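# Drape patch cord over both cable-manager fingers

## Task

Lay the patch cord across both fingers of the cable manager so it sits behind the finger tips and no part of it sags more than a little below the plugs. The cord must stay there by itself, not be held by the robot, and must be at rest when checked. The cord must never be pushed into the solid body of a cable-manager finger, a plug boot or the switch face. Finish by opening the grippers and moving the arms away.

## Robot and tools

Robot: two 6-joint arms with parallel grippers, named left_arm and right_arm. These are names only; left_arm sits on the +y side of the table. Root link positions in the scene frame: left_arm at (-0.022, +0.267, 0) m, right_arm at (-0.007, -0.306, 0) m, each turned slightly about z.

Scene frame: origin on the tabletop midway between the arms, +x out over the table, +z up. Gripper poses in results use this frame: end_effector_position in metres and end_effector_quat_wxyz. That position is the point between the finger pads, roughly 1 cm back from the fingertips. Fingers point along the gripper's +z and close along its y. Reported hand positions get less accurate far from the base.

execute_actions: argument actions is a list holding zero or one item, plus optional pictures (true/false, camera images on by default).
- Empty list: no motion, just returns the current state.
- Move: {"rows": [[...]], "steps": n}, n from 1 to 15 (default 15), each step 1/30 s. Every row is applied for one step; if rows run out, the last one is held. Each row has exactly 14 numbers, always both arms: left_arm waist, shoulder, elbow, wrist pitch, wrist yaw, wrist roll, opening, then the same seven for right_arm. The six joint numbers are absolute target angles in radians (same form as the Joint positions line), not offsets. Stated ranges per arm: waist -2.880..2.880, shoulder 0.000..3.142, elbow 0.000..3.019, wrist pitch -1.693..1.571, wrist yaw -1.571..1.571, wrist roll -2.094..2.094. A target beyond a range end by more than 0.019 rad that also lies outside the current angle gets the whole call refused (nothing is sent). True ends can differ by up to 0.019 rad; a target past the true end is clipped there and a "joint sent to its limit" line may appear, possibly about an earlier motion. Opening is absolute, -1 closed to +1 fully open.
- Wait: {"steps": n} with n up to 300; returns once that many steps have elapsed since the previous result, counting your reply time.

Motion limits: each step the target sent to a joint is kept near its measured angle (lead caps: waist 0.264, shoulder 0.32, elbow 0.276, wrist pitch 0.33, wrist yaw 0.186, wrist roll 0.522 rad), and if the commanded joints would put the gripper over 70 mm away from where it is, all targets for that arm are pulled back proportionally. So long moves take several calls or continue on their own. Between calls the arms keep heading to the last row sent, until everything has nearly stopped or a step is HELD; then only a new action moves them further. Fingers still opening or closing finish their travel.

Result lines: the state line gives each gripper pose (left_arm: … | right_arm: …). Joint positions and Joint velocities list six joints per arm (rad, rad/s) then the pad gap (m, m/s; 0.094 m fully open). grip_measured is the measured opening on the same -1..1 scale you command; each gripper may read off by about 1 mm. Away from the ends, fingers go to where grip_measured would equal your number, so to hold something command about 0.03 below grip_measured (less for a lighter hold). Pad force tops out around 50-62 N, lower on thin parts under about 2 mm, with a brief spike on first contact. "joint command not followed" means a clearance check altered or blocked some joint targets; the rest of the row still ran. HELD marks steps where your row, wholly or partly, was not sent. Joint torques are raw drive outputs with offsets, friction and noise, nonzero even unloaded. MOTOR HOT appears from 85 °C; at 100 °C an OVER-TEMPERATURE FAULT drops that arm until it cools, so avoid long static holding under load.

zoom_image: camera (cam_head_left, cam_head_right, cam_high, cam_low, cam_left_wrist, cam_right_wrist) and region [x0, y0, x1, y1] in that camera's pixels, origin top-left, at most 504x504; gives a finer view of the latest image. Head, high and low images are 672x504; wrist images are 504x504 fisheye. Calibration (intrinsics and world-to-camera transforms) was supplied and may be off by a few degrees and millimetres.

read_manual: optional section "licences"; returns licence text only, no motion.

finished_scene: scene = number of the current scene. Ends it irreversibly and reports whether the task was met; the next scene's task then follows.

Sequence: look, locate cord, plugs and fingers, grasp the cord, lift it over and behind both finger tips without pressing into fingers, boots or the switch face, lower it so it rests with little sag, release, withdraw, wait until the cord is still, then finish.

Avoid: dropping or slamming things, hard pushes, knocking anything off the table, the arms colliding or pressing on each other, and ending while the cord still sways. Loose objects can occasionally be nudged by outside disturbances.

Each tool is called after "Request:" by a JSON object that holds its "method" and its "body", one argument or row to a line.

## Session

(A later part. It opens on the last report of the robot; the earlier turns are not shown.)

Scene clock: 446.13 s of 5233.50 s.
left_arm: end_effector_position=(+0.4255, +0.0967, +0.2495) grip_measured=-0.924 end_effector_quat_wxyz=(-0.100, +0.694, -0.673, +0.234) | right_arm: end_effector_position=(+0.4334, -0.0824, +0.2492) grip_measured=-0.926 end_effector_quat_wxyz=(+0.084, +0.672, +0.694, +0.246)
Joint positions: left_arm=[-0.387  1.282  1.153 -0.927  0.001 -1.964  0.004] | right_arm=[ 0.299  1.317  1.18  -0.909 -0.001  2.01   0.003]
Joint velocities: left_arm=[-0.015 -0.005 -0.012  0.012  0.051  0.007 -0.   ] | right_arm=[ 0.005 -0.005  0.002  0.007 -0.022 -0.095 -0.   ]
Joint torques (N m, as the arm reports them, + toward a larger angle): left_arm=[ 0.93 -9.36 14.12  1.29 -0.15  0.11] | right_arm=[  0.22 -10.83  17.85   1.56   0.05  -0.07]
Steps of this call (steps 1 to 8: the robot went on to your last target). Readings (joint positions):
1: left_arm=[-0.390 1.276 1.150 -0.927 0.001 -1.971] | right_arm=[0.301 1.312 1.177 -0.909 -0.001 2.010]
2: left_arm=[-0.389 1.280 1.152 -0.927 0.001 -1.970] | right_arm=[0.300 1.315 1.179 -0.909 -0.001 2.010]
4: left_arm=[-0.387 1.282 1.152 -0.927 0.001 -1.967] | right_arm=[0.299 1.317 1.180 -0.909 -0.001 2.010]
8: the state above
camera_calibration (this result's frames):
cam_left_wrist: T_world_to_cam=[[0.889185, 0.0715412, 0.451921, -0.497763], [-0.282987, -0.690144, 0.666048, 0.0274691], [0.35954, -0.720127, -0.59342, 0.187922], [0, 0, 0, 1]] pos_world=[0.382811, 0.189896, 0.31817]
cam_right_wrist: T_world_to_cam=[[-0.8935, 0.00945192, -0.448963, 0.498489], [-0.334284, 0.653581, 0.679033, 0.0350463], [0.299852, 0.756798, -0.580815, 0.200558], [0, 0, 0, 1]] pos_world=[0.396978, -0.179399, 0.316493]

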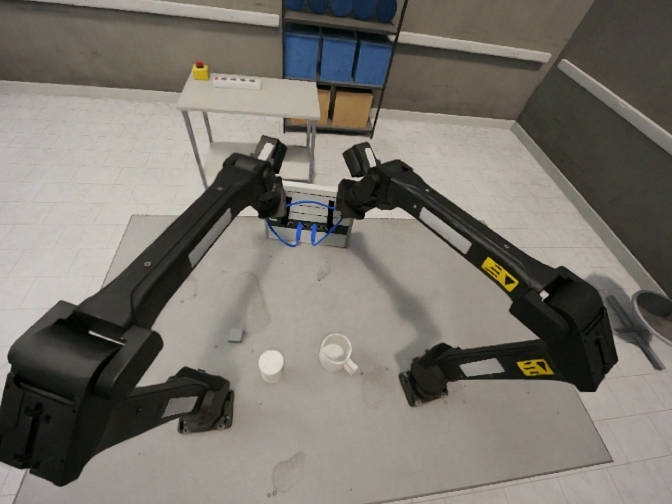

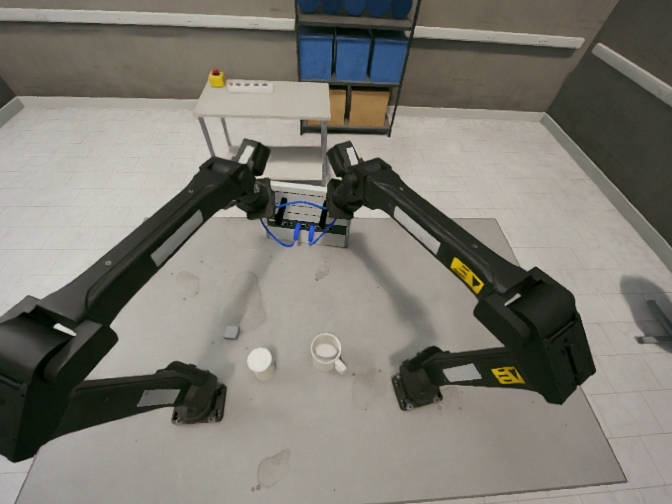

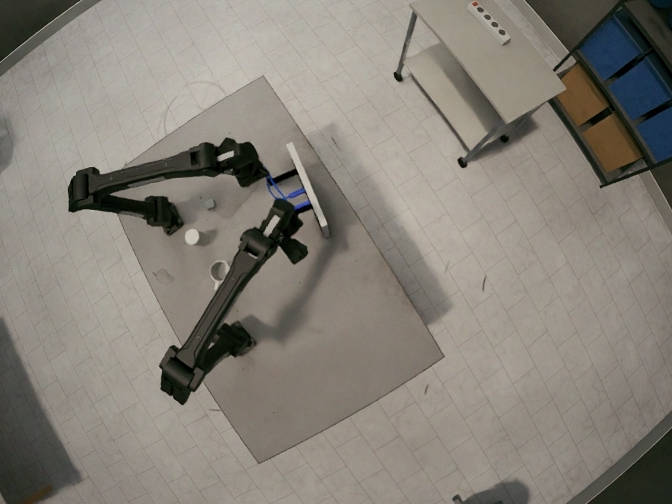

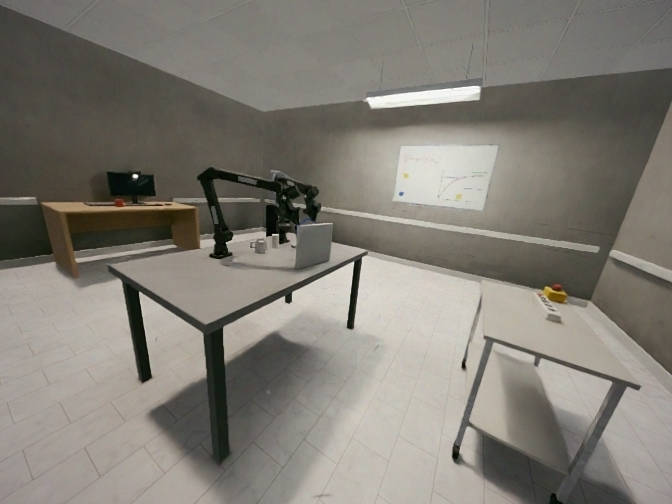

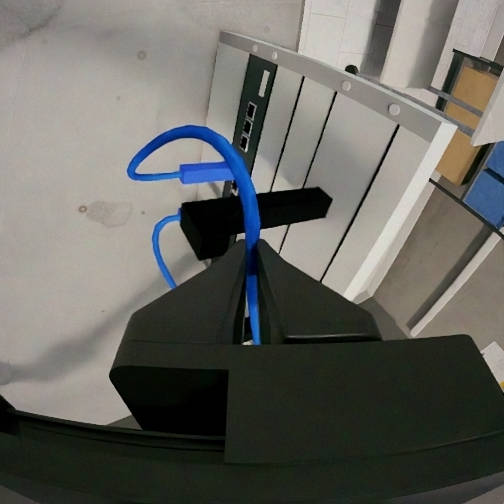

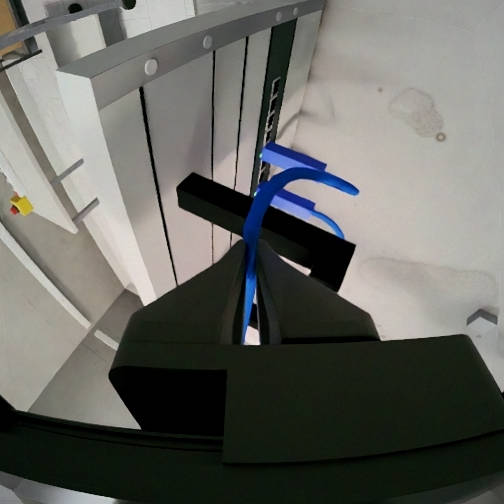

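Request:
{"method": "execute_actions", "body": {
  "actions": [
    {"rows":[[-0.38,1.31,1.23,-0.92,0,-1.95,-0.96,0.285,1.342,1.28,-0.91,0,2.0,-0.96],[-0.38,1.31,1.23,-0.92,0,-1.95,-0.96,0.285,1.342,1.28,-0.91,0,2.0,-0.96],[-0.38,1.31,1.23,-0.92,0,-1.95,-0.96,0.285,1.342,1.28,-0.91,0,2.0,-0.96],[-0.38,1.31,1.23,-0.92,0,-1.95,-0.96,0.285,1.342,1.28,-0.91,0,2.0,-0.96],[-0.376,1.333,1.252,-0.917,0,-1.95,-0.96,0.274,1.359,1.297,-0.91,0,2.0,-0.96],[-0.376,1.333,1.252,-0.917,0,-1.95,-0.96,0.274,1.359,1.297,-0.91,0,2.0,-0.96],[-0.376,1.333,1.252,-0.917,0,-1.95,-0.96,0.274,1.359,1.297,-0.91,0,2.0,-0.96],[-0.376,1.333,1.252,-0.917,0,-1.95,-0.96,0.274,1.359,1.297,-0.91,0,2.0,-0.96],[-0.372,1.356,1.273,-0.914,0,-1.95,-0.96,0.264,1.376,1.314,-0.909,0,2.0,-0.96],[-0.372,1.356,1.273,-0.914,0,-1.95,-0.96,0.264,1.376,1.314,-0.909,0,2.0,-0.96],[-0.372,1.356,1.273,-0.914,0,-1.95,-0.96,0.264,1.376,1.314,-0.909,0,2.0,-0.96],[-0.372,1.356,1.273,-0.914,0,-1.95,-0.96,0.264,1.376,1.314,-0.909,0,2.0,-0.96],[-0.367,1.38,1.294,-0.91,0,-1.95,-0.96,0.255,1.394,1.33,-0.908,0,2.0,-0.96]],"steps":15}
  ],
  "pictures": false
}}

Request:
{"method": "execute_actions", "body": {
  "actions": [
    {"steps":8}
  ]
}}

Scene clock: 466.37 s of 5233.50 s.
left_arm: end_effector_position=(+0.4548, +0.0878, +0.2521) grip_measured=-0.924 end_effector_quat_wxyz=(-0.101, +0.695, -0.673, +0.234) | right_arm: end_effector_position=(+0.4612, -0.0870, +0.2488) grip_measured=-0.926 end_effector_quat_wxyz=(+0.087, +0.683, +0.683, +0.243)
Joint positions: left_arm=[-0.383  1.361  1.232 -0.927  0.001 -1.963  0.004] | right_arm=[ 0.266  1.378  1.239 -0.909 -0.001  2.01   0.003]
Joint velocities: left_arm=[ 0.034  0.181  0.159 -0.002  0.007 -0.081  0.   ] | right_arm=[-0.073  0.142  0.095  0.002 -0.051  0.066  0.   ]
Joint torques (N m, as the arm reports them, + toward a larger angle): left_arm=[ 1.   -9.97 13.66  1.79 -0.16  0.17] | right_arm=[  0.68 -11.14  18.26   1.62   0.04  -0.07]
Steps of this call (steps 1 to 30: the robot went on to your last target; steps 31 to 90: nothing new was sent; then 16.73 s passed at rest; steps 91 to 105: all 15 steps of this action). Readings (joint positions):
91: left_arm=[-0.387 1.283 1.155 -0.927 0.001 -1.963] | right_arm=[0.298 1.318 1.181 -0.909 -0.001 2.010]
92: left_arm=[-0.387 1.287 1.160 -0.927 0.001 -1.963] | right_arm=[0.297 1.320 1.185 -0.909 -0.001 2.010]
94: left_arm=[-0.387 1.295 1.171 -0.927 0.001 -1.963] | right_arm=[0.295 1.326 1.193 -0.909 -0.001 2.010]
98: left_arm=[-0.387 1.317 1.197 -0.927 0.001 -1.963] | right_arm=[0.285 1.344 1.213 -0.909 -0.001 2.010]
105: the state above

Scene clock: 466.63 s of 5233.50 s.
left_arm: end_effector_position=(+0.4585, +0.0887, +0.2491) grip_measured=-0.924 end_effector_quat_wxyz=(-0.101, +0.697, -0.672, +0.231) | right_arm: end_effector_position=(+0.4643, -0.0878, +0.2459) grip_measured=-0.926 end_effector_quat_wxyz=(+0.087, +0.685, +0.682, +0.240)
Joint positions: left_arm=[-0.379  1.373  1.239 -0.927  0.001 -1.963  0.004] | right_arm=[ 0.262  1.389  1.243 -0.909 -0.001  2.01   0.003]
Joint velocities: left_arm=[-0.005 -0.005  0.007 -0.007 -0.037  0.022  0.001] | right_arm=[-0.005 -0.015 -0.007  0.017 -0.037  0.022 -0.002]
Joint torques (N m, as the arm reports them, + toward a larger angle): left_arm=[  0.98 -10.66  14.     1.64  -0.14   0.17] | right_arm=[  0.14 -11.39  18.31   1.64   0.03  -0.03]
Steps of this call (steps 1 to 8: the robot went on to your last target). Readings (joint positions):
1: left_arm=[-0.382 1.366 1.237 -0.927 0.001 -1.963] | right_arm=[0.264 1.383 1.242 -0.909 -0.001 2.010]
2: left_arm=[-0.381 1.370 1.239 -0.927 0.001 -1.963] | right_arm=[0.263 1.386 1.243 -0.909 -0.001 2.010]
4: left_arm=[-0.379 1.373 1.239 -0.927 0.001 -1.963] | right_arm=[0.262 1.389 1.243 -0.909 -0.001 2.010]
8: the state above
camera_calibration (this result's frames):
cam_left_wrist: T_world_to_cam=[[0.890789, 0.0762929, 0.447967, -0.526581], [-0.27522, -0.693853, 0.665449, 0.0284874], [0.361592, -0.716064, -0.597079, 0.16971], [0, 0, 0, 1]] pos_world=[0.415547, 0.181464, 0.318264]
cam_right_wrist: T_world_to_cam=[[-0.896117, 0.0401747, -0.441995, 0.526934], [-0.304979, 0.66777, 0.679022, 0.0387688], [0.322431, 0.743283, -0.586148, 0.183082], [0, 0, 0, 1]] pos_world=[0.424987, -0.18314, 0.313891]

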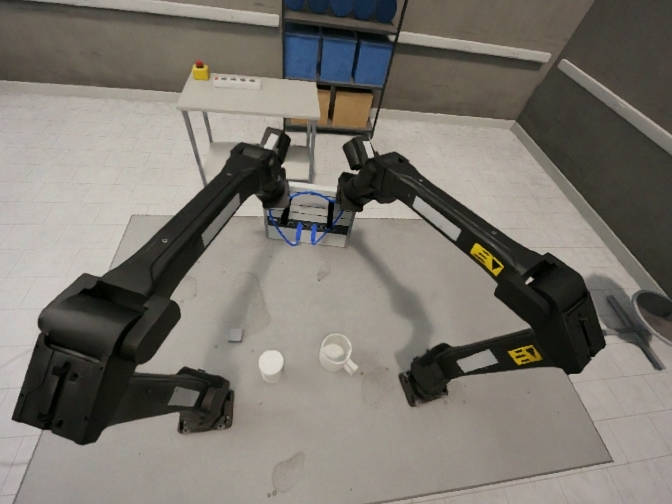

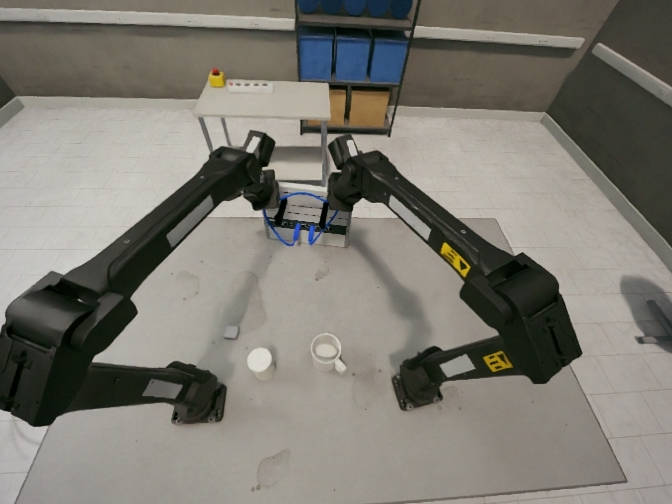

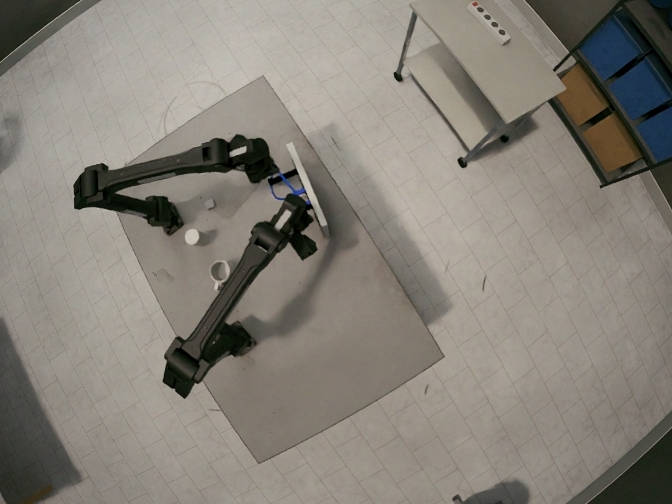

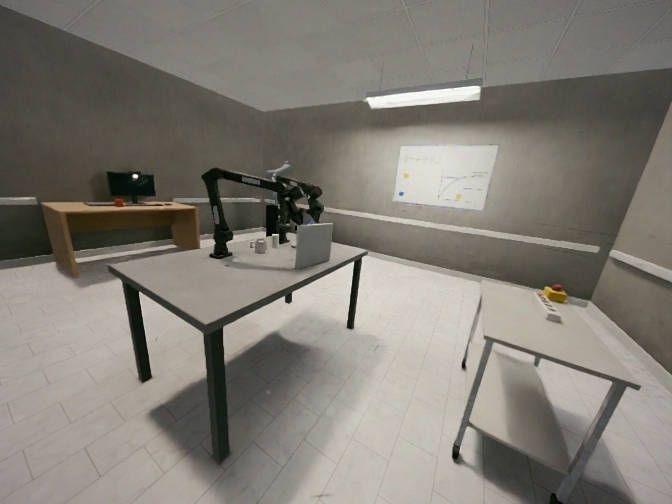

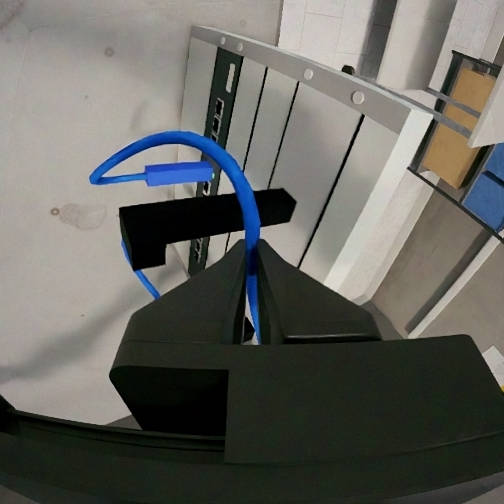

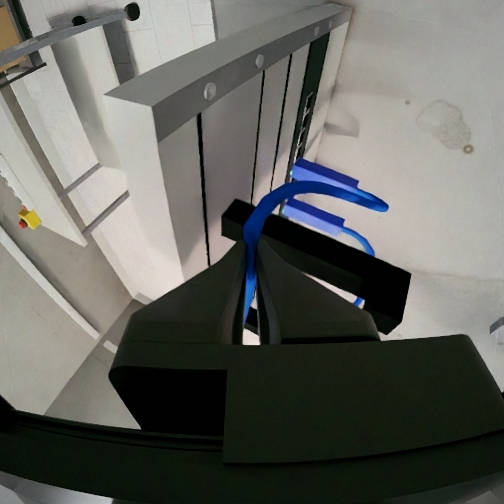

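Lower both.

Request:
{"method": "execute_actions", "body": {
  "actions": [
    {"rows":[[-0.375,1.38,1.222,-0.895,0,-1.95,-0.96,0.258,1.396,1.225,-0.88,0,2.0,-0.96],[-0.375,1.38,1.222,-0.895,0,-1.95,-0.96,0.258,1.396,1.225,-0.88,0,2.0,-0.96],[-0.375,1.38,1.222,-0.895,0,-1.95,-0.96,0.258,1.396,1.225,-0.88,0,2.0,-0.96],[-0.375,1.38,1.222,-0.895,0,-1.95,-0.96,0.258,1.396,1.225,-0.88,0,2.0,-0.96],[-0.375,1.385,1.204,-0.87,0,-1.95,-0.96,0.258,1.40,1.207,-0.855,0,2.0,-0.96],[-0.375,1.385,1.204,-0.87,0,-1.95,-0.96,0.258,1.40,1.207,-0.855,0,2.0,-0.96],[-0.375,1.385,1.204,-0.87,0,-1.95,-0.96,0.258,1.40,1.207,-0.855,0,2.0,-0.96],[-0.375,1.385,1.204,-0.87,0,-1.95,-0.96,0.258,1.40,1.207,-0.855,0,2.0,-0.96],[-0.375,1.39,1.187,-0.845,0,-1.95,-0.96,0.258,1.404,1.19,-0.83,0,2.0,-0.96],[-0.375,1.39,1.187,-0.845,0,-1.95,-0.96,0.258,1.404,1.19,-0.83,0,2.0,-0.96],[-0.375,1.39,1.187,-0.845,0,-1.95,-0.96,0.258,1.404,1.19,-0.83,0,2.0,-0.96],[-0.375,1.39,1.187,-0.845,0,-1.95,-0.96,0.258,1.404,1.19,-0.83,0,2.0,-0.96],[-0.375,1.395,1.17,-0.82,0,-1.95,-0.96,0.258,1.408,1.172,-0.805,0,2.0,-0.96]],"steps":15}
  ],
  "pictures": false
}}

Request:
{"method": "execute_actions", "body": {
  "actions": [
    {"steps":8}
  ]
}}

Scene clock: 484.10 s of 5233.50 s.
left_arm: end_effector_position=(+0.4598, +0.0882, +0.2269) grip_measured=-0.924 end_effector_quat_wxyz=(-0.103, +0.695, -0.670, +0.237) | right_arm: end_effector_position=(+0.4640, -0.0879, +0.2249) grip_measured=-0.926 end_effector_quat_wxyz=(+0.089, +0.684, +0.681, +0.245)
Joint positions: left_arm=[-0.379  1.379  1.181 -0.848  0.001 -1.962  0.004] | right_arm=[ 0.262  1.393  1.187 -0.838 -0.001  2.01   0.003]
Joint velocities: left_arm=[-0.024  0.024 -0.105  0.11  -0.007 -0.022 -0.001] | right_arm=[ 0.015  0.015 -0.095  0.095  0.051 -0.11   0.   ]
Joint torques (N m, as the arm reports them, + toward a larger angle): left_arm=[ 0.05 -8.98  9.1   1.66 -0.15  0.17] | right_arm=[ -0.79 -11.34  10.01   2.72   0.1   -0.12]
Steps of this call (steps 1 to 30: the robot went on to your last target; steps 31 to 90: nothing new was sent; then 13.97 s passed at rest; steps 91 to 105: all 15 steps of this action). Readings (joint positions):
91: left_arm=[-0.379 1.373 1.237 -0.924 0.001 -1.963] | right_arm=[0.262 1.389 1.242 -0.908 -0.001 2.010]
92: left_arm=[-0.379 1.373 1.235 -0.920 0.001 -1.963] | right_arm=[0.262 1.389 1.240 -0.907 -0.001 2.010]
94: left_arm=[-0.379 1.373 1.230 -0.917 0.001 -1.963] | right_arm=[0.262 1.389 1.236 -0.907 -0.001 2.010]
98: left_arm=[-0.379 1.375 1.212 -0.895 0.001 -1.962] | right_arm=[0.262 1.390 1.218 -0.886 -0.001 2.010]
105: the state above

Scene clock: 484.37 s of 5233.50 s.
left_arm: end_effector_position=(+0.4600, +0.0881, +0.2221) grip_measured=-0.924 end_effector_quat_wxyz=(-0.103, +0.696, -0.671, +0.235) | right_arm: end_effector_position=(+0.4650, -0.0876, +0.2237) grip_measured=-0.926 end_effector_quat_wxyz=(+0.089, +0.684, +0.681, +0.247)
Joint positions: left_arm=[-0.379  1.385  1.174 -0.841  0.001 -1.962  0.004] | right_arm=[ 0.262  1.394  1.184 -0.829 -0.001  2.01   0.003]
Joint velocities: left_arm=[-0.005 -0.005 -0.017  0.002 -0.022 -0.022 -0.   ] | right_arm=[-0.015 -0.005 -0.007  0.002 -0.022  0.022 -0.   ]
Joint torques (N m, as the arm reports them, + toward a larger angle): left_arm=[  0.23 -10.1    8.95   1.61  -0.15   0.16] | right_arm=[  0.08 -11.03   9.79   2.62   0.05  -0.08]
Steps of this call (steps 1 to 8: the robot went on to your last target). Readings (joint positions):
1: left_arm=[-0.379 1.380 1.177 -0.846 0.001 -1.962] | right_arm=[0.262 1.393 1.184 -0.835 -0.001 2.010]
2: left_arm=[-0.379 1.382 1.176 -0.844 0.001 -1.962] | right_arm=[0.262 1.393 1.184 -0.832 -0.001 2.010]
4: left_arm=[-0.379 1.384 1.174 -0.843 0.001 -1.962] | right_arm=[0.262 1.394 1.184 -0.830 -0.001 2.010]
8: the state above
camera_calibration (this result's frames):
cam_left_wrist: T_world_to_cam=[[0.886254, 0.0775964, 0.456653, -0.515705], [-0.282158, -0.691409, 0.665087, 0.049583], [0.367342, -0.718285, -0.590869, 0.148781], [0, 0, 0, 1]] pos_world=[0.416383, 0.181166, 0.290432]
cam_right_wrist: T_world_to_cam=[[-0.889898, 0.0433907, -0.45409, 0.517839], [-0.314126, 0.663531, 0.679008, 0.0578793], [0.330765, 0.74689, -0.576845, 0.164114], [0, 0, 0, 1]] pos_world=[0.424722, -0.183449, 0.290513]

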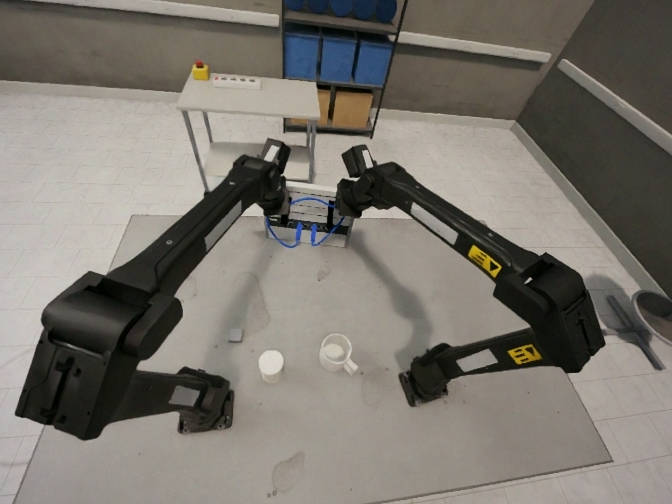

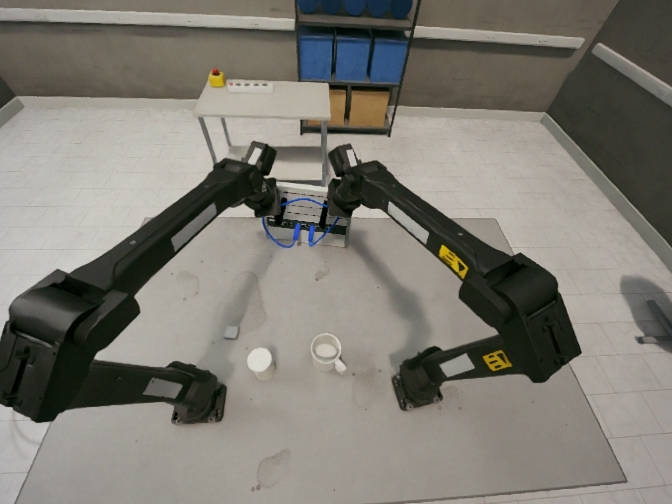

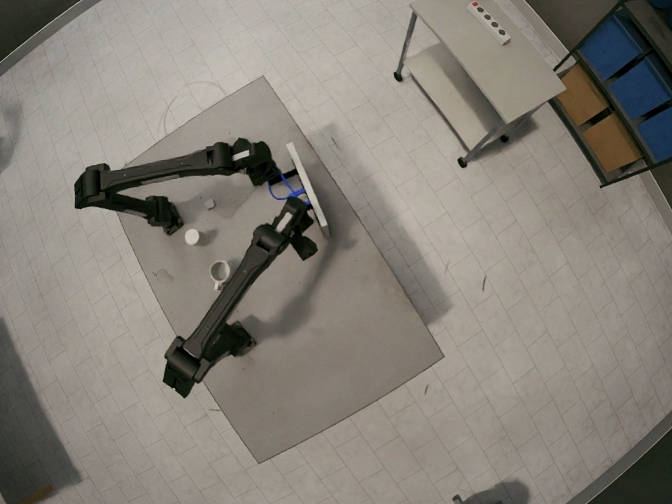

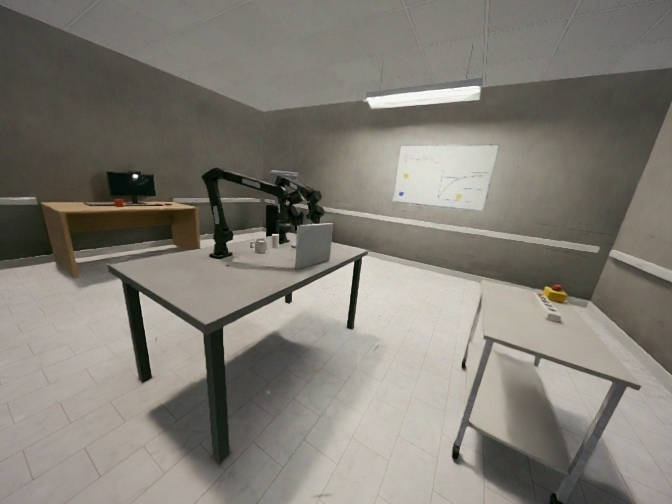

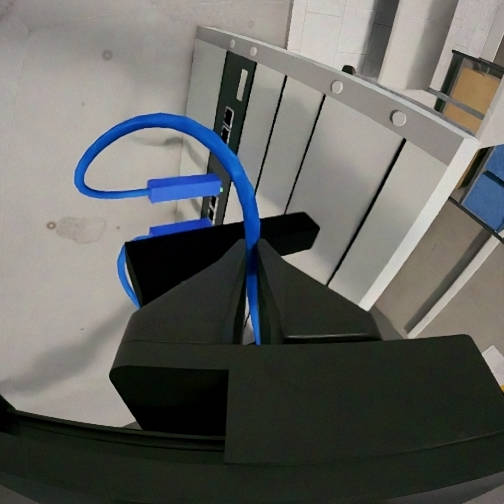

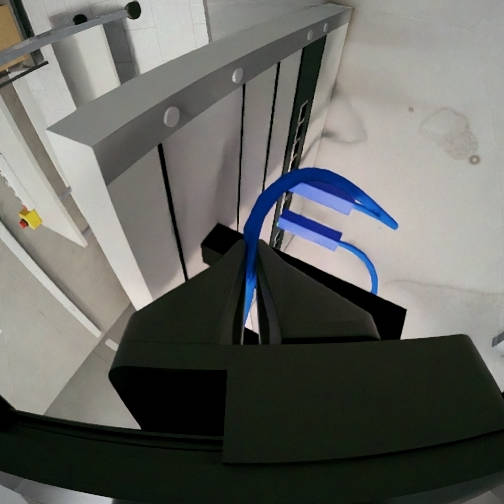

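Request:
{"method": "execute_actions", "body": {
  "actions": [
    {"rows":[[-0.379,1.385,1.174,-0.841,0,-1.96,-0.96,0.262,1.394,1.184,-0.829,0,2.01,-0.85],[-0.379,1.385,1.174,-0.841,0,-1.96,-0.96,0.262,1.394,1.184,-0.829,0,2.01,-0.85],[-0.379,1.385,1.174,-0.841,0,-1.96,-0.96,0.262,1.394,1.184,-0.829,0,2.01,-0.6],[-0.379,1.385,1.174,-0.841,0,-1.96,-0.96,0.262,1.394,1.184,-0.829,0,2.01,-0.6],[-0.379,1.385,1.174,-0.841,0,-1.96,-0.96,0.262,1.394,1.184,-0.829,0,2.01,-0.6],[-0.379,1.385,1.174,-0.841,0,-1.96,-0.96,0.262,1.394,1.184,-0.829,0,2.01,-0.6],[-0.379,1.385,1.174,-0.841,0,-1.96,-0.85,0.262,1.394,1.184,-0.829,0,2.01,-0.6],[-0.379,1.385,1.174,-0.841,0,-1.96,-0.85,0.262,1.394,1.184,-0.829,0,2.01,-0.6],[-0.379,1.385,1.174,-0.841,0,-1.96,-0.6,0.262,1.394,1.184,-0.829,0,2.01,-0.6]],"steps":15}
  ],
  "pictures": false
}}

Request:
{"method": "execute_actions", "body": {
  "actions": [
    {"rows":[[-0.379,1.375,1.24,-0.87,0,-1.96,-0.6,0.262,1.385,1.27,-0.86,0,2.01,-0.6],[-0.379,1.375,1.24,-0.87,0,-1.96,-0.6,0.262,1.385,1.27,-0.86,0,2.01,-0.6],[-0.379,1.375,1.24,-0.87,0,-1.96,-0.6,0.262,1.385,1.27,-0.86,0,2.01,-0.6],[-0.379,1.375,1.24,-0.87,0,-1.96,-0.6,0.262,1.385,1.27,-0.86,0,2.01,-0.6],[-0.379,1.365,1.275,-0.91,0,-1.96,-0.6,0.262,1.375,1.305,-0.90,0,2.01,-0.6],[-0.379,1.365,1.275,-0.91,0,-1.96,-0.6,0.262,1.375,1.305,-0.90,0,2.01,-0.6],[-0.379,1.365,1.275,-0.91,0,-1.96,-0.6,0.262,1.375,1.305,-0.90,0,2.01,-0.6],[-0.379,1.365,1.275,-0.91,0,-1.96,-0.6,0.262,1.375,1.305,-0.90,0,2.01,-0.6],[-0.379,1.35,1.31,-0.95,0,-1.96,-0.6,0.262,1.36,1.34,-0.94,0,2.01,-0.6],[-0.379,1.35,1.31,-0.95,0,-1.96,-0.6,0.262,1.36,1.34,-0.94,0,2.01,-0.6],[-0.379,1.35,1.31,-0.95,0,-1.96,-0.6,0.262,1.36,1.34,-0.94,0,2.01,-0.6],[-0.379,1.35,1.31,-0.95,0,-1.96,-0.6,0.262,1.36,1.34,-0.94,0,2.01,-0.6],[-0.379,1.335,1.34,-0.99,0,-1.96,-0.6,0.262,1.345,1.37,-0.98,0,2.01,-0.6]],"steps":15}
  ]
}}

Scene clock: 502.57 s of 5233.50 s.
left_arm: end_effector_position=(+0.4601, +0.0881, +0.2221) grip_measured=-0.602 end_effector_quat_wxyz=(-0.103, +0.696, -0.671, +0.236) | right_arm: end_effector_position=(+0.4650, -0.0876, +0.2237) grip_measured=-0.602 end_effector_quat_wxyz=(+0.089, +0.684, +0.681, +0.247)
Joint positions: left_arm=[-0.379  1.385  1.174 -0.841  0.001 -1.962  0.019] | right_arm=[ 0.262  1.394  1.184 -0.829 -0.001  2.01   0.019]
Joint velocities: left_arm=[-0.005  0.005  0.002 -0.002  0.022  0.037 -0.   ] | right_arm=[-0.015 -0.015 -0.012  0.007  0.066 -0.007 -0.001]
Joint torques (N m, as the arm reports them, + toward a larger angle): left_arm=[-0.71 -9.95  9.51  1.07 -0.14  0.09] | right_arm=[  0.29 -12.68  10.56   1.45   0.09  -0.06]
Steps of this call (steps 1 to 15: the robot went on to your last target; steps 16 to 90: nothing new was sent; then 14.70 s passed at rest; steps 91 to 105: all 15 steps of this action). Readings (joint positions):
91: left_arm=[-0.379 1.385 1.174 -0.841 0.001 -1.962] | right_arm=[0.262 1.394 1.184 -0.829 -0.001 2.010]
92: left_arm=[-0.379 1.385 1.174 -0.841 0.001 -1.962] | right_arm=[0.262 1.394 1.184 -0.829 -0.001 2.010]
94: left_arm=[-0.379 1.385 1.174 -0.841 0.001 -1.962] | right_arm=[0.262 1.394 1.184 -0.829 -0.001 2.010]
98: left_arm=[-0.379 1.385 1.174 -0.841 0.001 -1.962] | right_arm=[0.262 1.394 1.184 -0.829 -0.001 2.010]
105: the state above

Scene clock: 503.07 s of 5233.50 s.
left_arm: end_effector_position=(+0.4579, +0.0890, +0.2751) grip_measured=-0.602 end_effector_quat_wxyz=(-0.105, +0.694, -0.670, +0.242) | right_arm: end_effector_position=(+0.4646, -0.0878, +0.2673) grip_measured=-0.602 end_effector_quat_wxyz=(+0.089, +0.684, +0.681, +0.245)
Joint positions: left_arm=[-0.379  1.352  1.278 -0.964  0.001 -1.962  0.019] | right_arm=[ 0.262  1.378  1.285 -0.951 -0.001  2.01   0.019]
Joint velocities: left_arm=[-0.015 -0.181  0.208 -0.208 -0.066  0.022  0.   ] | right_arm=[-0.005 -0.132  0.208 -0.198  0.022  0.066 -0.001]
Joint torques (N m, as the arm reports them, + toward a larger angle): left_arm=[ -0.02 -10.68  13.52   0.76  -0.15   0.07] | right_arm=[  0.61 -14.47  17.2    1.02   0.09   0.05]
Steps of this call (steps 1 to 15: all 15 steps of this action). Readings (joint positions):
1: left_arm=[-0.379 1.385 1.176 -0.845 0.001 -1.962] | right_arm=[0.262 1.394 1.185 -0.833 -0.001 2.010]
2: left_arm=[-0.379 1.385 1.178 -0.850 0.001 -1.962] | right_arm=[0.262 1.394 1.187 -0.837 -0.001 2.010]
4: left_arm=[-0.379 1.384 1.182 -0.854 0.001 -1.962] | right_arm=[0.262 1.394 1.190 -0.842 -0.001 2.010]
8: left_arm=[-0.379 1.381 1.211 -0.891 0.001 -1.962] | right_arm=[0.262 1.393 1.218 -0.879 -0.001 2.010]
15: the state above
camera_calibration (this result's frames):
cam_left_wrist: T_world_to_cam=[[0.880303, 0.0798011, 0.467653, -0.538523], [-0.29072, -0.688237, 0.664689, 0.0180367], [0.374899, -0.721084, -0.582657, 0.176], [0, 0, 0, 1]] pos_world=[0.413325, 0.182299, 0.342401]
cam_right_wrist: T_world_to_cam=[[-0.891933, 0.0424481, -0.450171, 0.537043], [-0.31107, 0.664946, 0.67903, 0.0270122], [0.328163, 0.745684, -0.579883, 0.191441], [0, 0, 0, 1]] pos_world=[0.424586, -0.183513, 0.334433]

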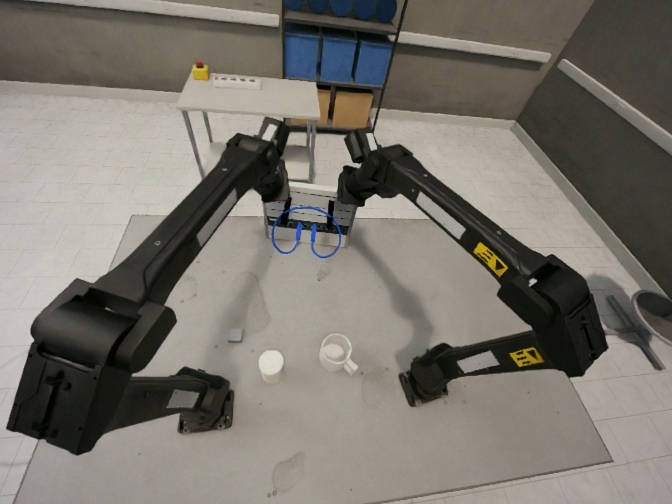

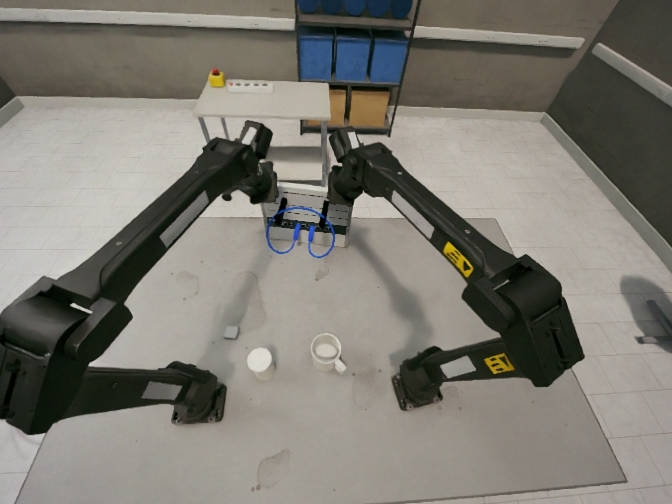

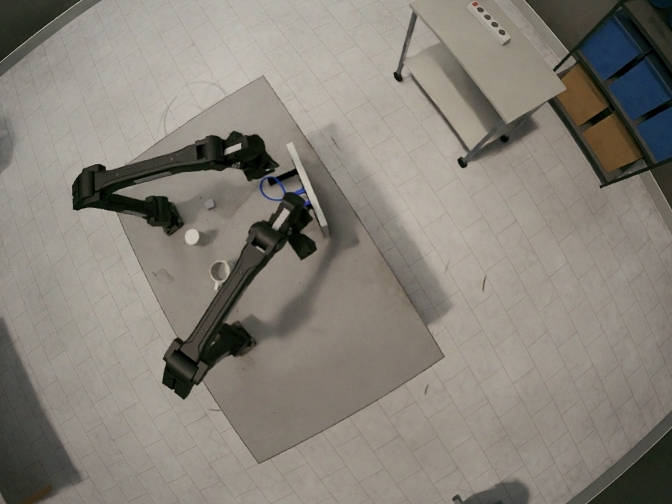

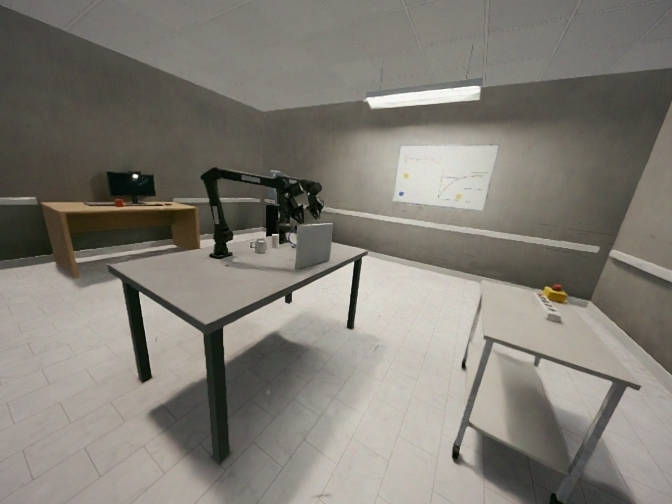

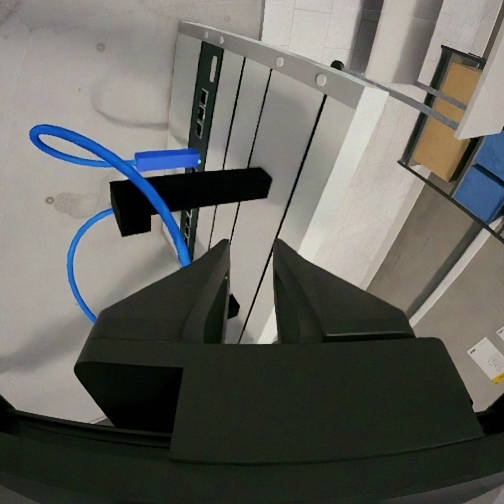

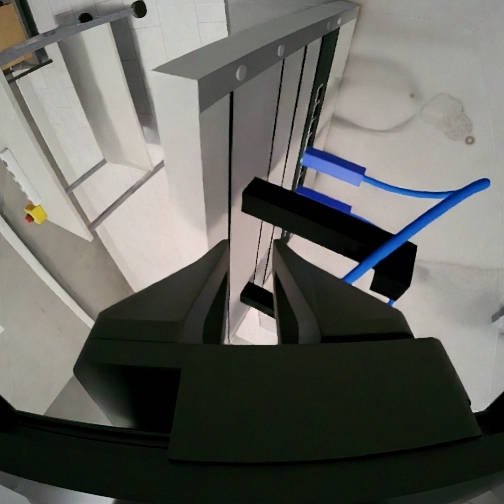

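The cord slid forward against the tips. Move away and look.

Request:
{"method": "execute_actions", "body": {
  "actions": [
    {"rows":[[-0.3,1.30,1.33,-0.99,0,-1.9,-0.6,0.18,1.31,1.36,-0.98,0,1.9,-0.6],[-0.3,1.30,1.33,-0.99,0,-1.9,-0.6,0.18,1.31,1.36,-0.98,0,1.9,-0.6],[-0.3,1.30,1.33,-0.99,0,-1.9,-0.6,0.18,1.31,1.36,-0.98,0,1.9,-0.6],[-0.3,1.30,1.33,-0.99,0,-1.9,-0.6,0.18,1.31,1.36,-0.98,0,1.9,-0.6],[-0.2,1.25,1.28,-0.97,0,-1.8,-0.6,0.08,1.25,1.3,-0.96,0,1.8,-0.6],[-0.2,1.25,1.28,-0.97,0,-1.8,-0.6,0.08,1.25,1.3,-0.96,0,1.8,-0.6],[-0.2,1.25,1.28,-0.97,0,-1.8,-0.6,0.08,1.25,1.3,-0.96,0,1.8,-0.6],[-0.2,1.25,1.28,-0.97,0,-1.8,-0.6,0.08,1.25,1.3,-0.96,0,1.8,-0.6],[-0.08,1.2,1.22,-0.95,0,-1.7,-0.6,-0.05,1.2,1.22,-0.95,0,1.7,-0.6],[-0.08,1.2,1.22,-0.95,0,-1.7,-0.6,-0.05,1.2,1.22,-0.95,0,1.7,-0.6],[-0.08,1.2,1.22,-0.95,0,-1.7,-0.6,-0.05,1.2,1.22,-0.95,0,1.7,-0.6],[-0.08,1.2,1.22,-0.95,0,-1.7,-0.6,-0.05,1.2,1.22,-0.95,0,1.7,-0.6],[0.05,1.15,1.15,-0.93,0,-1.6,-0.6,-0.2,1.15,1.15,-0.93,0,1.6,-0.6]],"steps":15}
  ],
  "pictures": false
}}

Request:
{"method": "execute_actions", "body": {
  "actions": [
    {"steps":60}
  ]
}}

Request:
{"method": "zoom_image", "body": {
  "camera": "cam_head_left",
  "region": [240, 160, 380, 280]
}}

Request:
{"method": "zoom_image", "body": {
  "camera": "cam_high",
  "region": [230, 130, 350, 250]
}}

Scene clock: 523.23 s of 5233.50 s.
left_arm: end_effector_position=(+0.4400, +0.2814, +0.3146) grip_measured=-0.602 end_effector_quat_wxyz=(-0.212, +0.722, -0.616, +0.233) | right_arm: end_effector_position=(+0.4573, -0.2992, +0.3155) grip_measured=-0.602 end_effector_quat_wxyz=(+0.206, +0.708, +0.632, +0.238)
Joint positions: left_arm=[ 0.008  1.161  1.179 -0.948  0.001 -1.697  0.019] | right_arm=[-0.156  1.168  1.187 -0.95  -0.001  1.7    0.019]
Joint velocities: left_arm=[ 1.001 -0.396 -0.505 -0.022 -0.095  0.593 -0.001] | right_arm=[-1.167 -0.464 -0.51   0.002  0.11  -0.696  0.   ]
Joint torques (N m, as the arm reports them, + toward a larger angle): left_arm=[-1.81 -6.44  9.83  1.99 -0.11  0.21] | right_arm=[ 2.99 -8.59 10.61  2.59 -0.01 -0.1 ]
Steps of this call (steps 1 to 30: the robot went on to your last target; steps 31 to 120: nothing new was sent; then 15.67 s passed at rest; steps 121 to 135: all 15 steps of this action). Readings (joint positions):
121: left_arm=[-0.374 1.329 1.295 -0.977 0.002 -1.954] | right_arm=[0.256 1.352 1.301 -0.964 -0.003 1.994]
122: left_arm=[-0.366 1.327 1.295 -0.977 0.002 -1.945] | right_arm=[0.246 1.350 1.301 -0.964 -0.003 1.977]
124: left_arm=[-0.337 1.320 1.295 -0.977 0.002 -1.933] | right_arm=[0.211 1.344 1.301 -0.964 -0.003 1.953]
128: left_arm=[-0.230 1.279 1.283 -0.977 0.002 -1.863] | right_arm=[0.100 1.306 1.301 -0.964 -0.001 1.872]
135: the state above

Scene clock: 525.23 s of 5233.50 s.
left_arm: end_effector_position=(+0.4308, +0.3070, +0.3092) grip_measured=-0.602 end_effector_quat_wxyz=(-0.226, +0.714, -0.627, +0.214) | right_arm: end_effector_position=(+0.4483, -0.3206, +0.3110) grip_measured=-0.602 end_effector_quat_wxyz=(+0.220, +0.695, +0.647, +0.221)
Joint positions: left_arm=[ 0.063  1.144  1.155 -0.948 -0.002 -1.612  0.019] | right_arm=[-0.202  1.147  1.161 -0.95   0.001  1.611  0.019]
Joint velocities: left_arm=[ 0.005  0.005  0.017 -0.002  0.022  0.007 -0.001] | right_arm=[ 0.005 -0.005  0.002 -0.002  0.066 -0.066  0.   ]
Joint torques (N m, as the arm reports them, + toward a larger angle): left_arm=[-1.4  -7.04  9.42  1.97 -0.05  0.17] | right_arm=[ 0.95 -9.03 10.14  2.69  0.   -0.11]
Steps of this call (steps 1 to 30: the robot went on to your last target; steps 31 to 60: nothing new was sent). Readings (joint positions):
1: left_arm=[0.037 1.150 1.165 -0.948 -0.001 -1.680] | right_arm=[-0.192 1.155 1.173 -0.950 0.002 1.682]
2: left_arm=[0.057 1.145 1.158 -0.948 -0.002 -1.667] | right_arm=[-0.216 1.149 1.164 -0.950 0.003 1.668]
4: left_arm=[0.069 1.143 1.155 -0.948 -0.002 -1.647] | right_arm=[-0.230 1.147 1.161 -0.950 0.004 1.648]
8: left_arm=[0.064 1.144 1.155 -0.948 -0.002 -1.626] | right_arm=[-0.210 1.147 1.161 -0.950 0.002 1.626]
60: the state above
All arms were judged still, so your last target was given up. Only a new action makes them travel on or press farther. Fingers that are still opening or closing keep moving.
camera_calibration (this result's frames):
cam_left_wrist: T_world_to_cam=[[0.800082, 0.110813, 0.589567, -0.560735], [-0.248191, -0.833588, 0.49349, 0.216729], [0.54614, -0.541158, -0.639436, 0.251831], [0, 0, 0, 1]] pos_world=[0.364889, 0.37908, 0.384667]
cam_right_wrist: T_world_to_cam=[[-0.8084, 0.0522375, -0.58631, 0.560106], [-0.301269, 0.81899, 0.488356, 0.251311], [0.505693, 0.571424, -0.646335, 0.280953], [0, 0, 0, 1]] pos_world=[0.386426, -0.395624, 0.387257]

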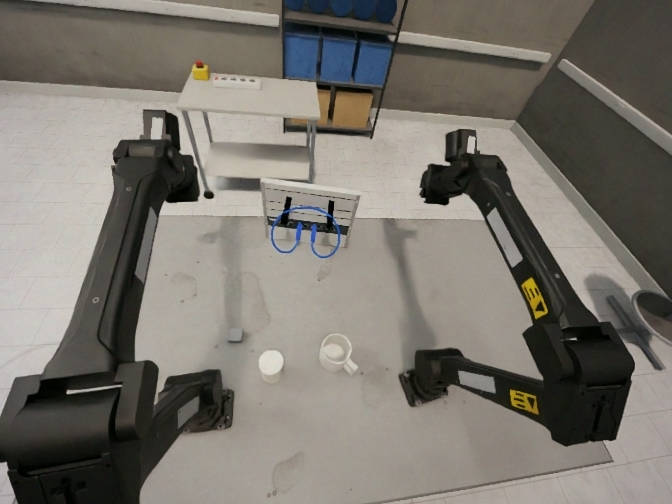

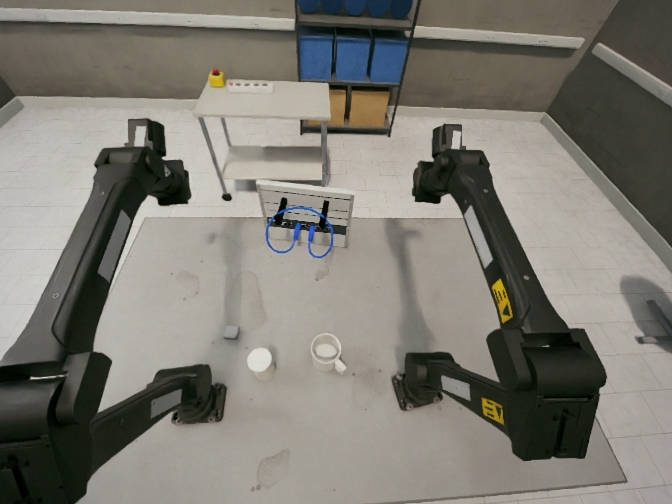

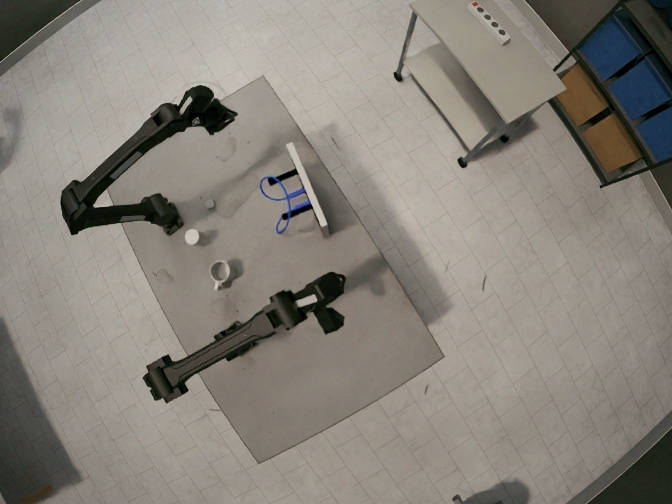

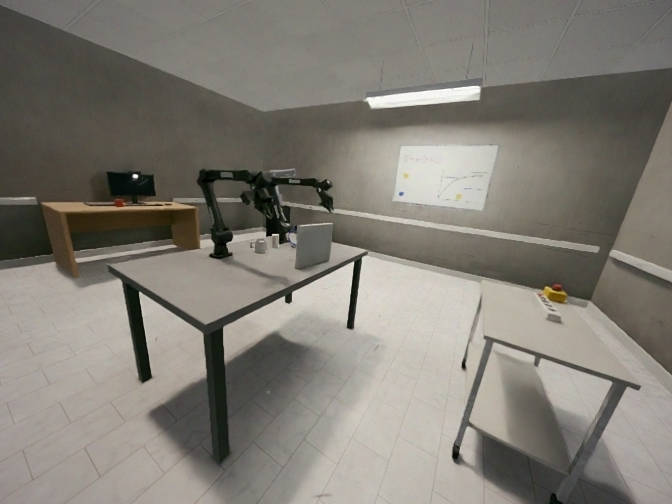

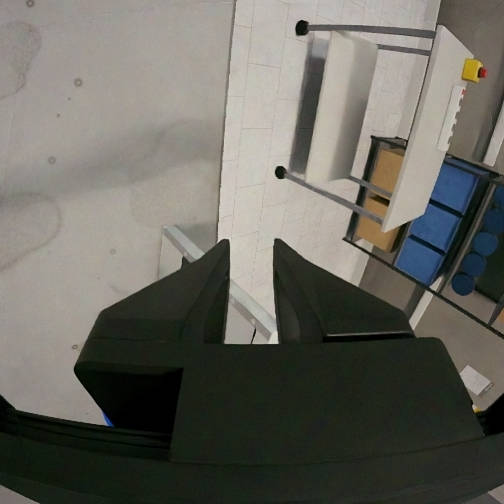

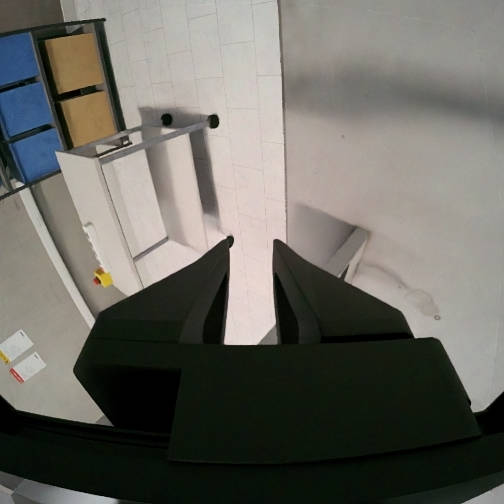

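Region (240, 160, 380, 280) of cam_head_left's 672x504 image, scaled by 3.600, with more detail than that image has; it fills the top 432 rows of this view, and the rest is white.

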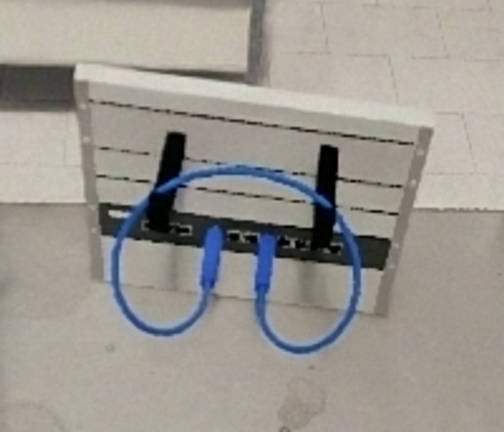

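Region (230, 130, 350, 250) of cam_high's 672x504 image, scaled by 4.200, with more detail than that image has.

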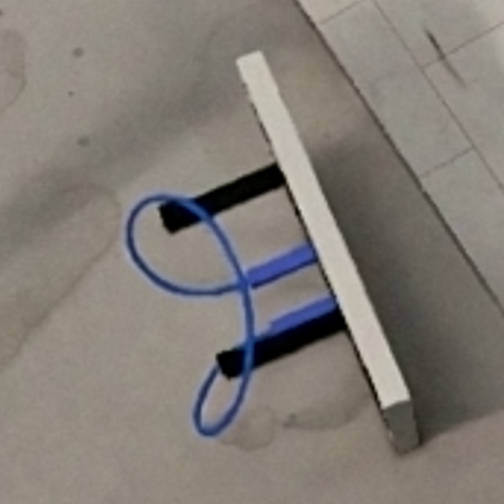

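Request:
{"method": "zoom_image", "body": {
  "camera": "cam_low",
  "region": [250, 200, 350, 280]
}}

Region (250, 200, 350, 280) of cam_low's 672x504 image, scaled by 5.040, with more detail than that image has; it fills the top 403 rows of this view, and the rest is white.

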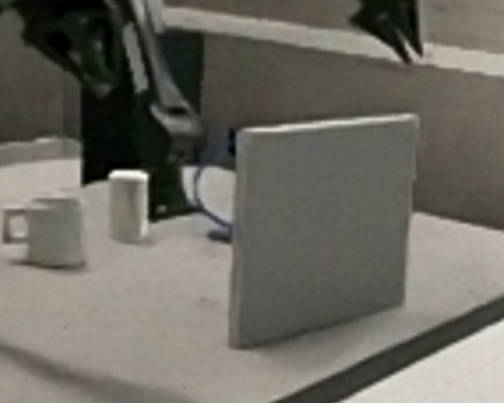

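Request:
{"method": "finished_scene", "body": {
  "scene": 2
}}

The scene is finished: the task was done.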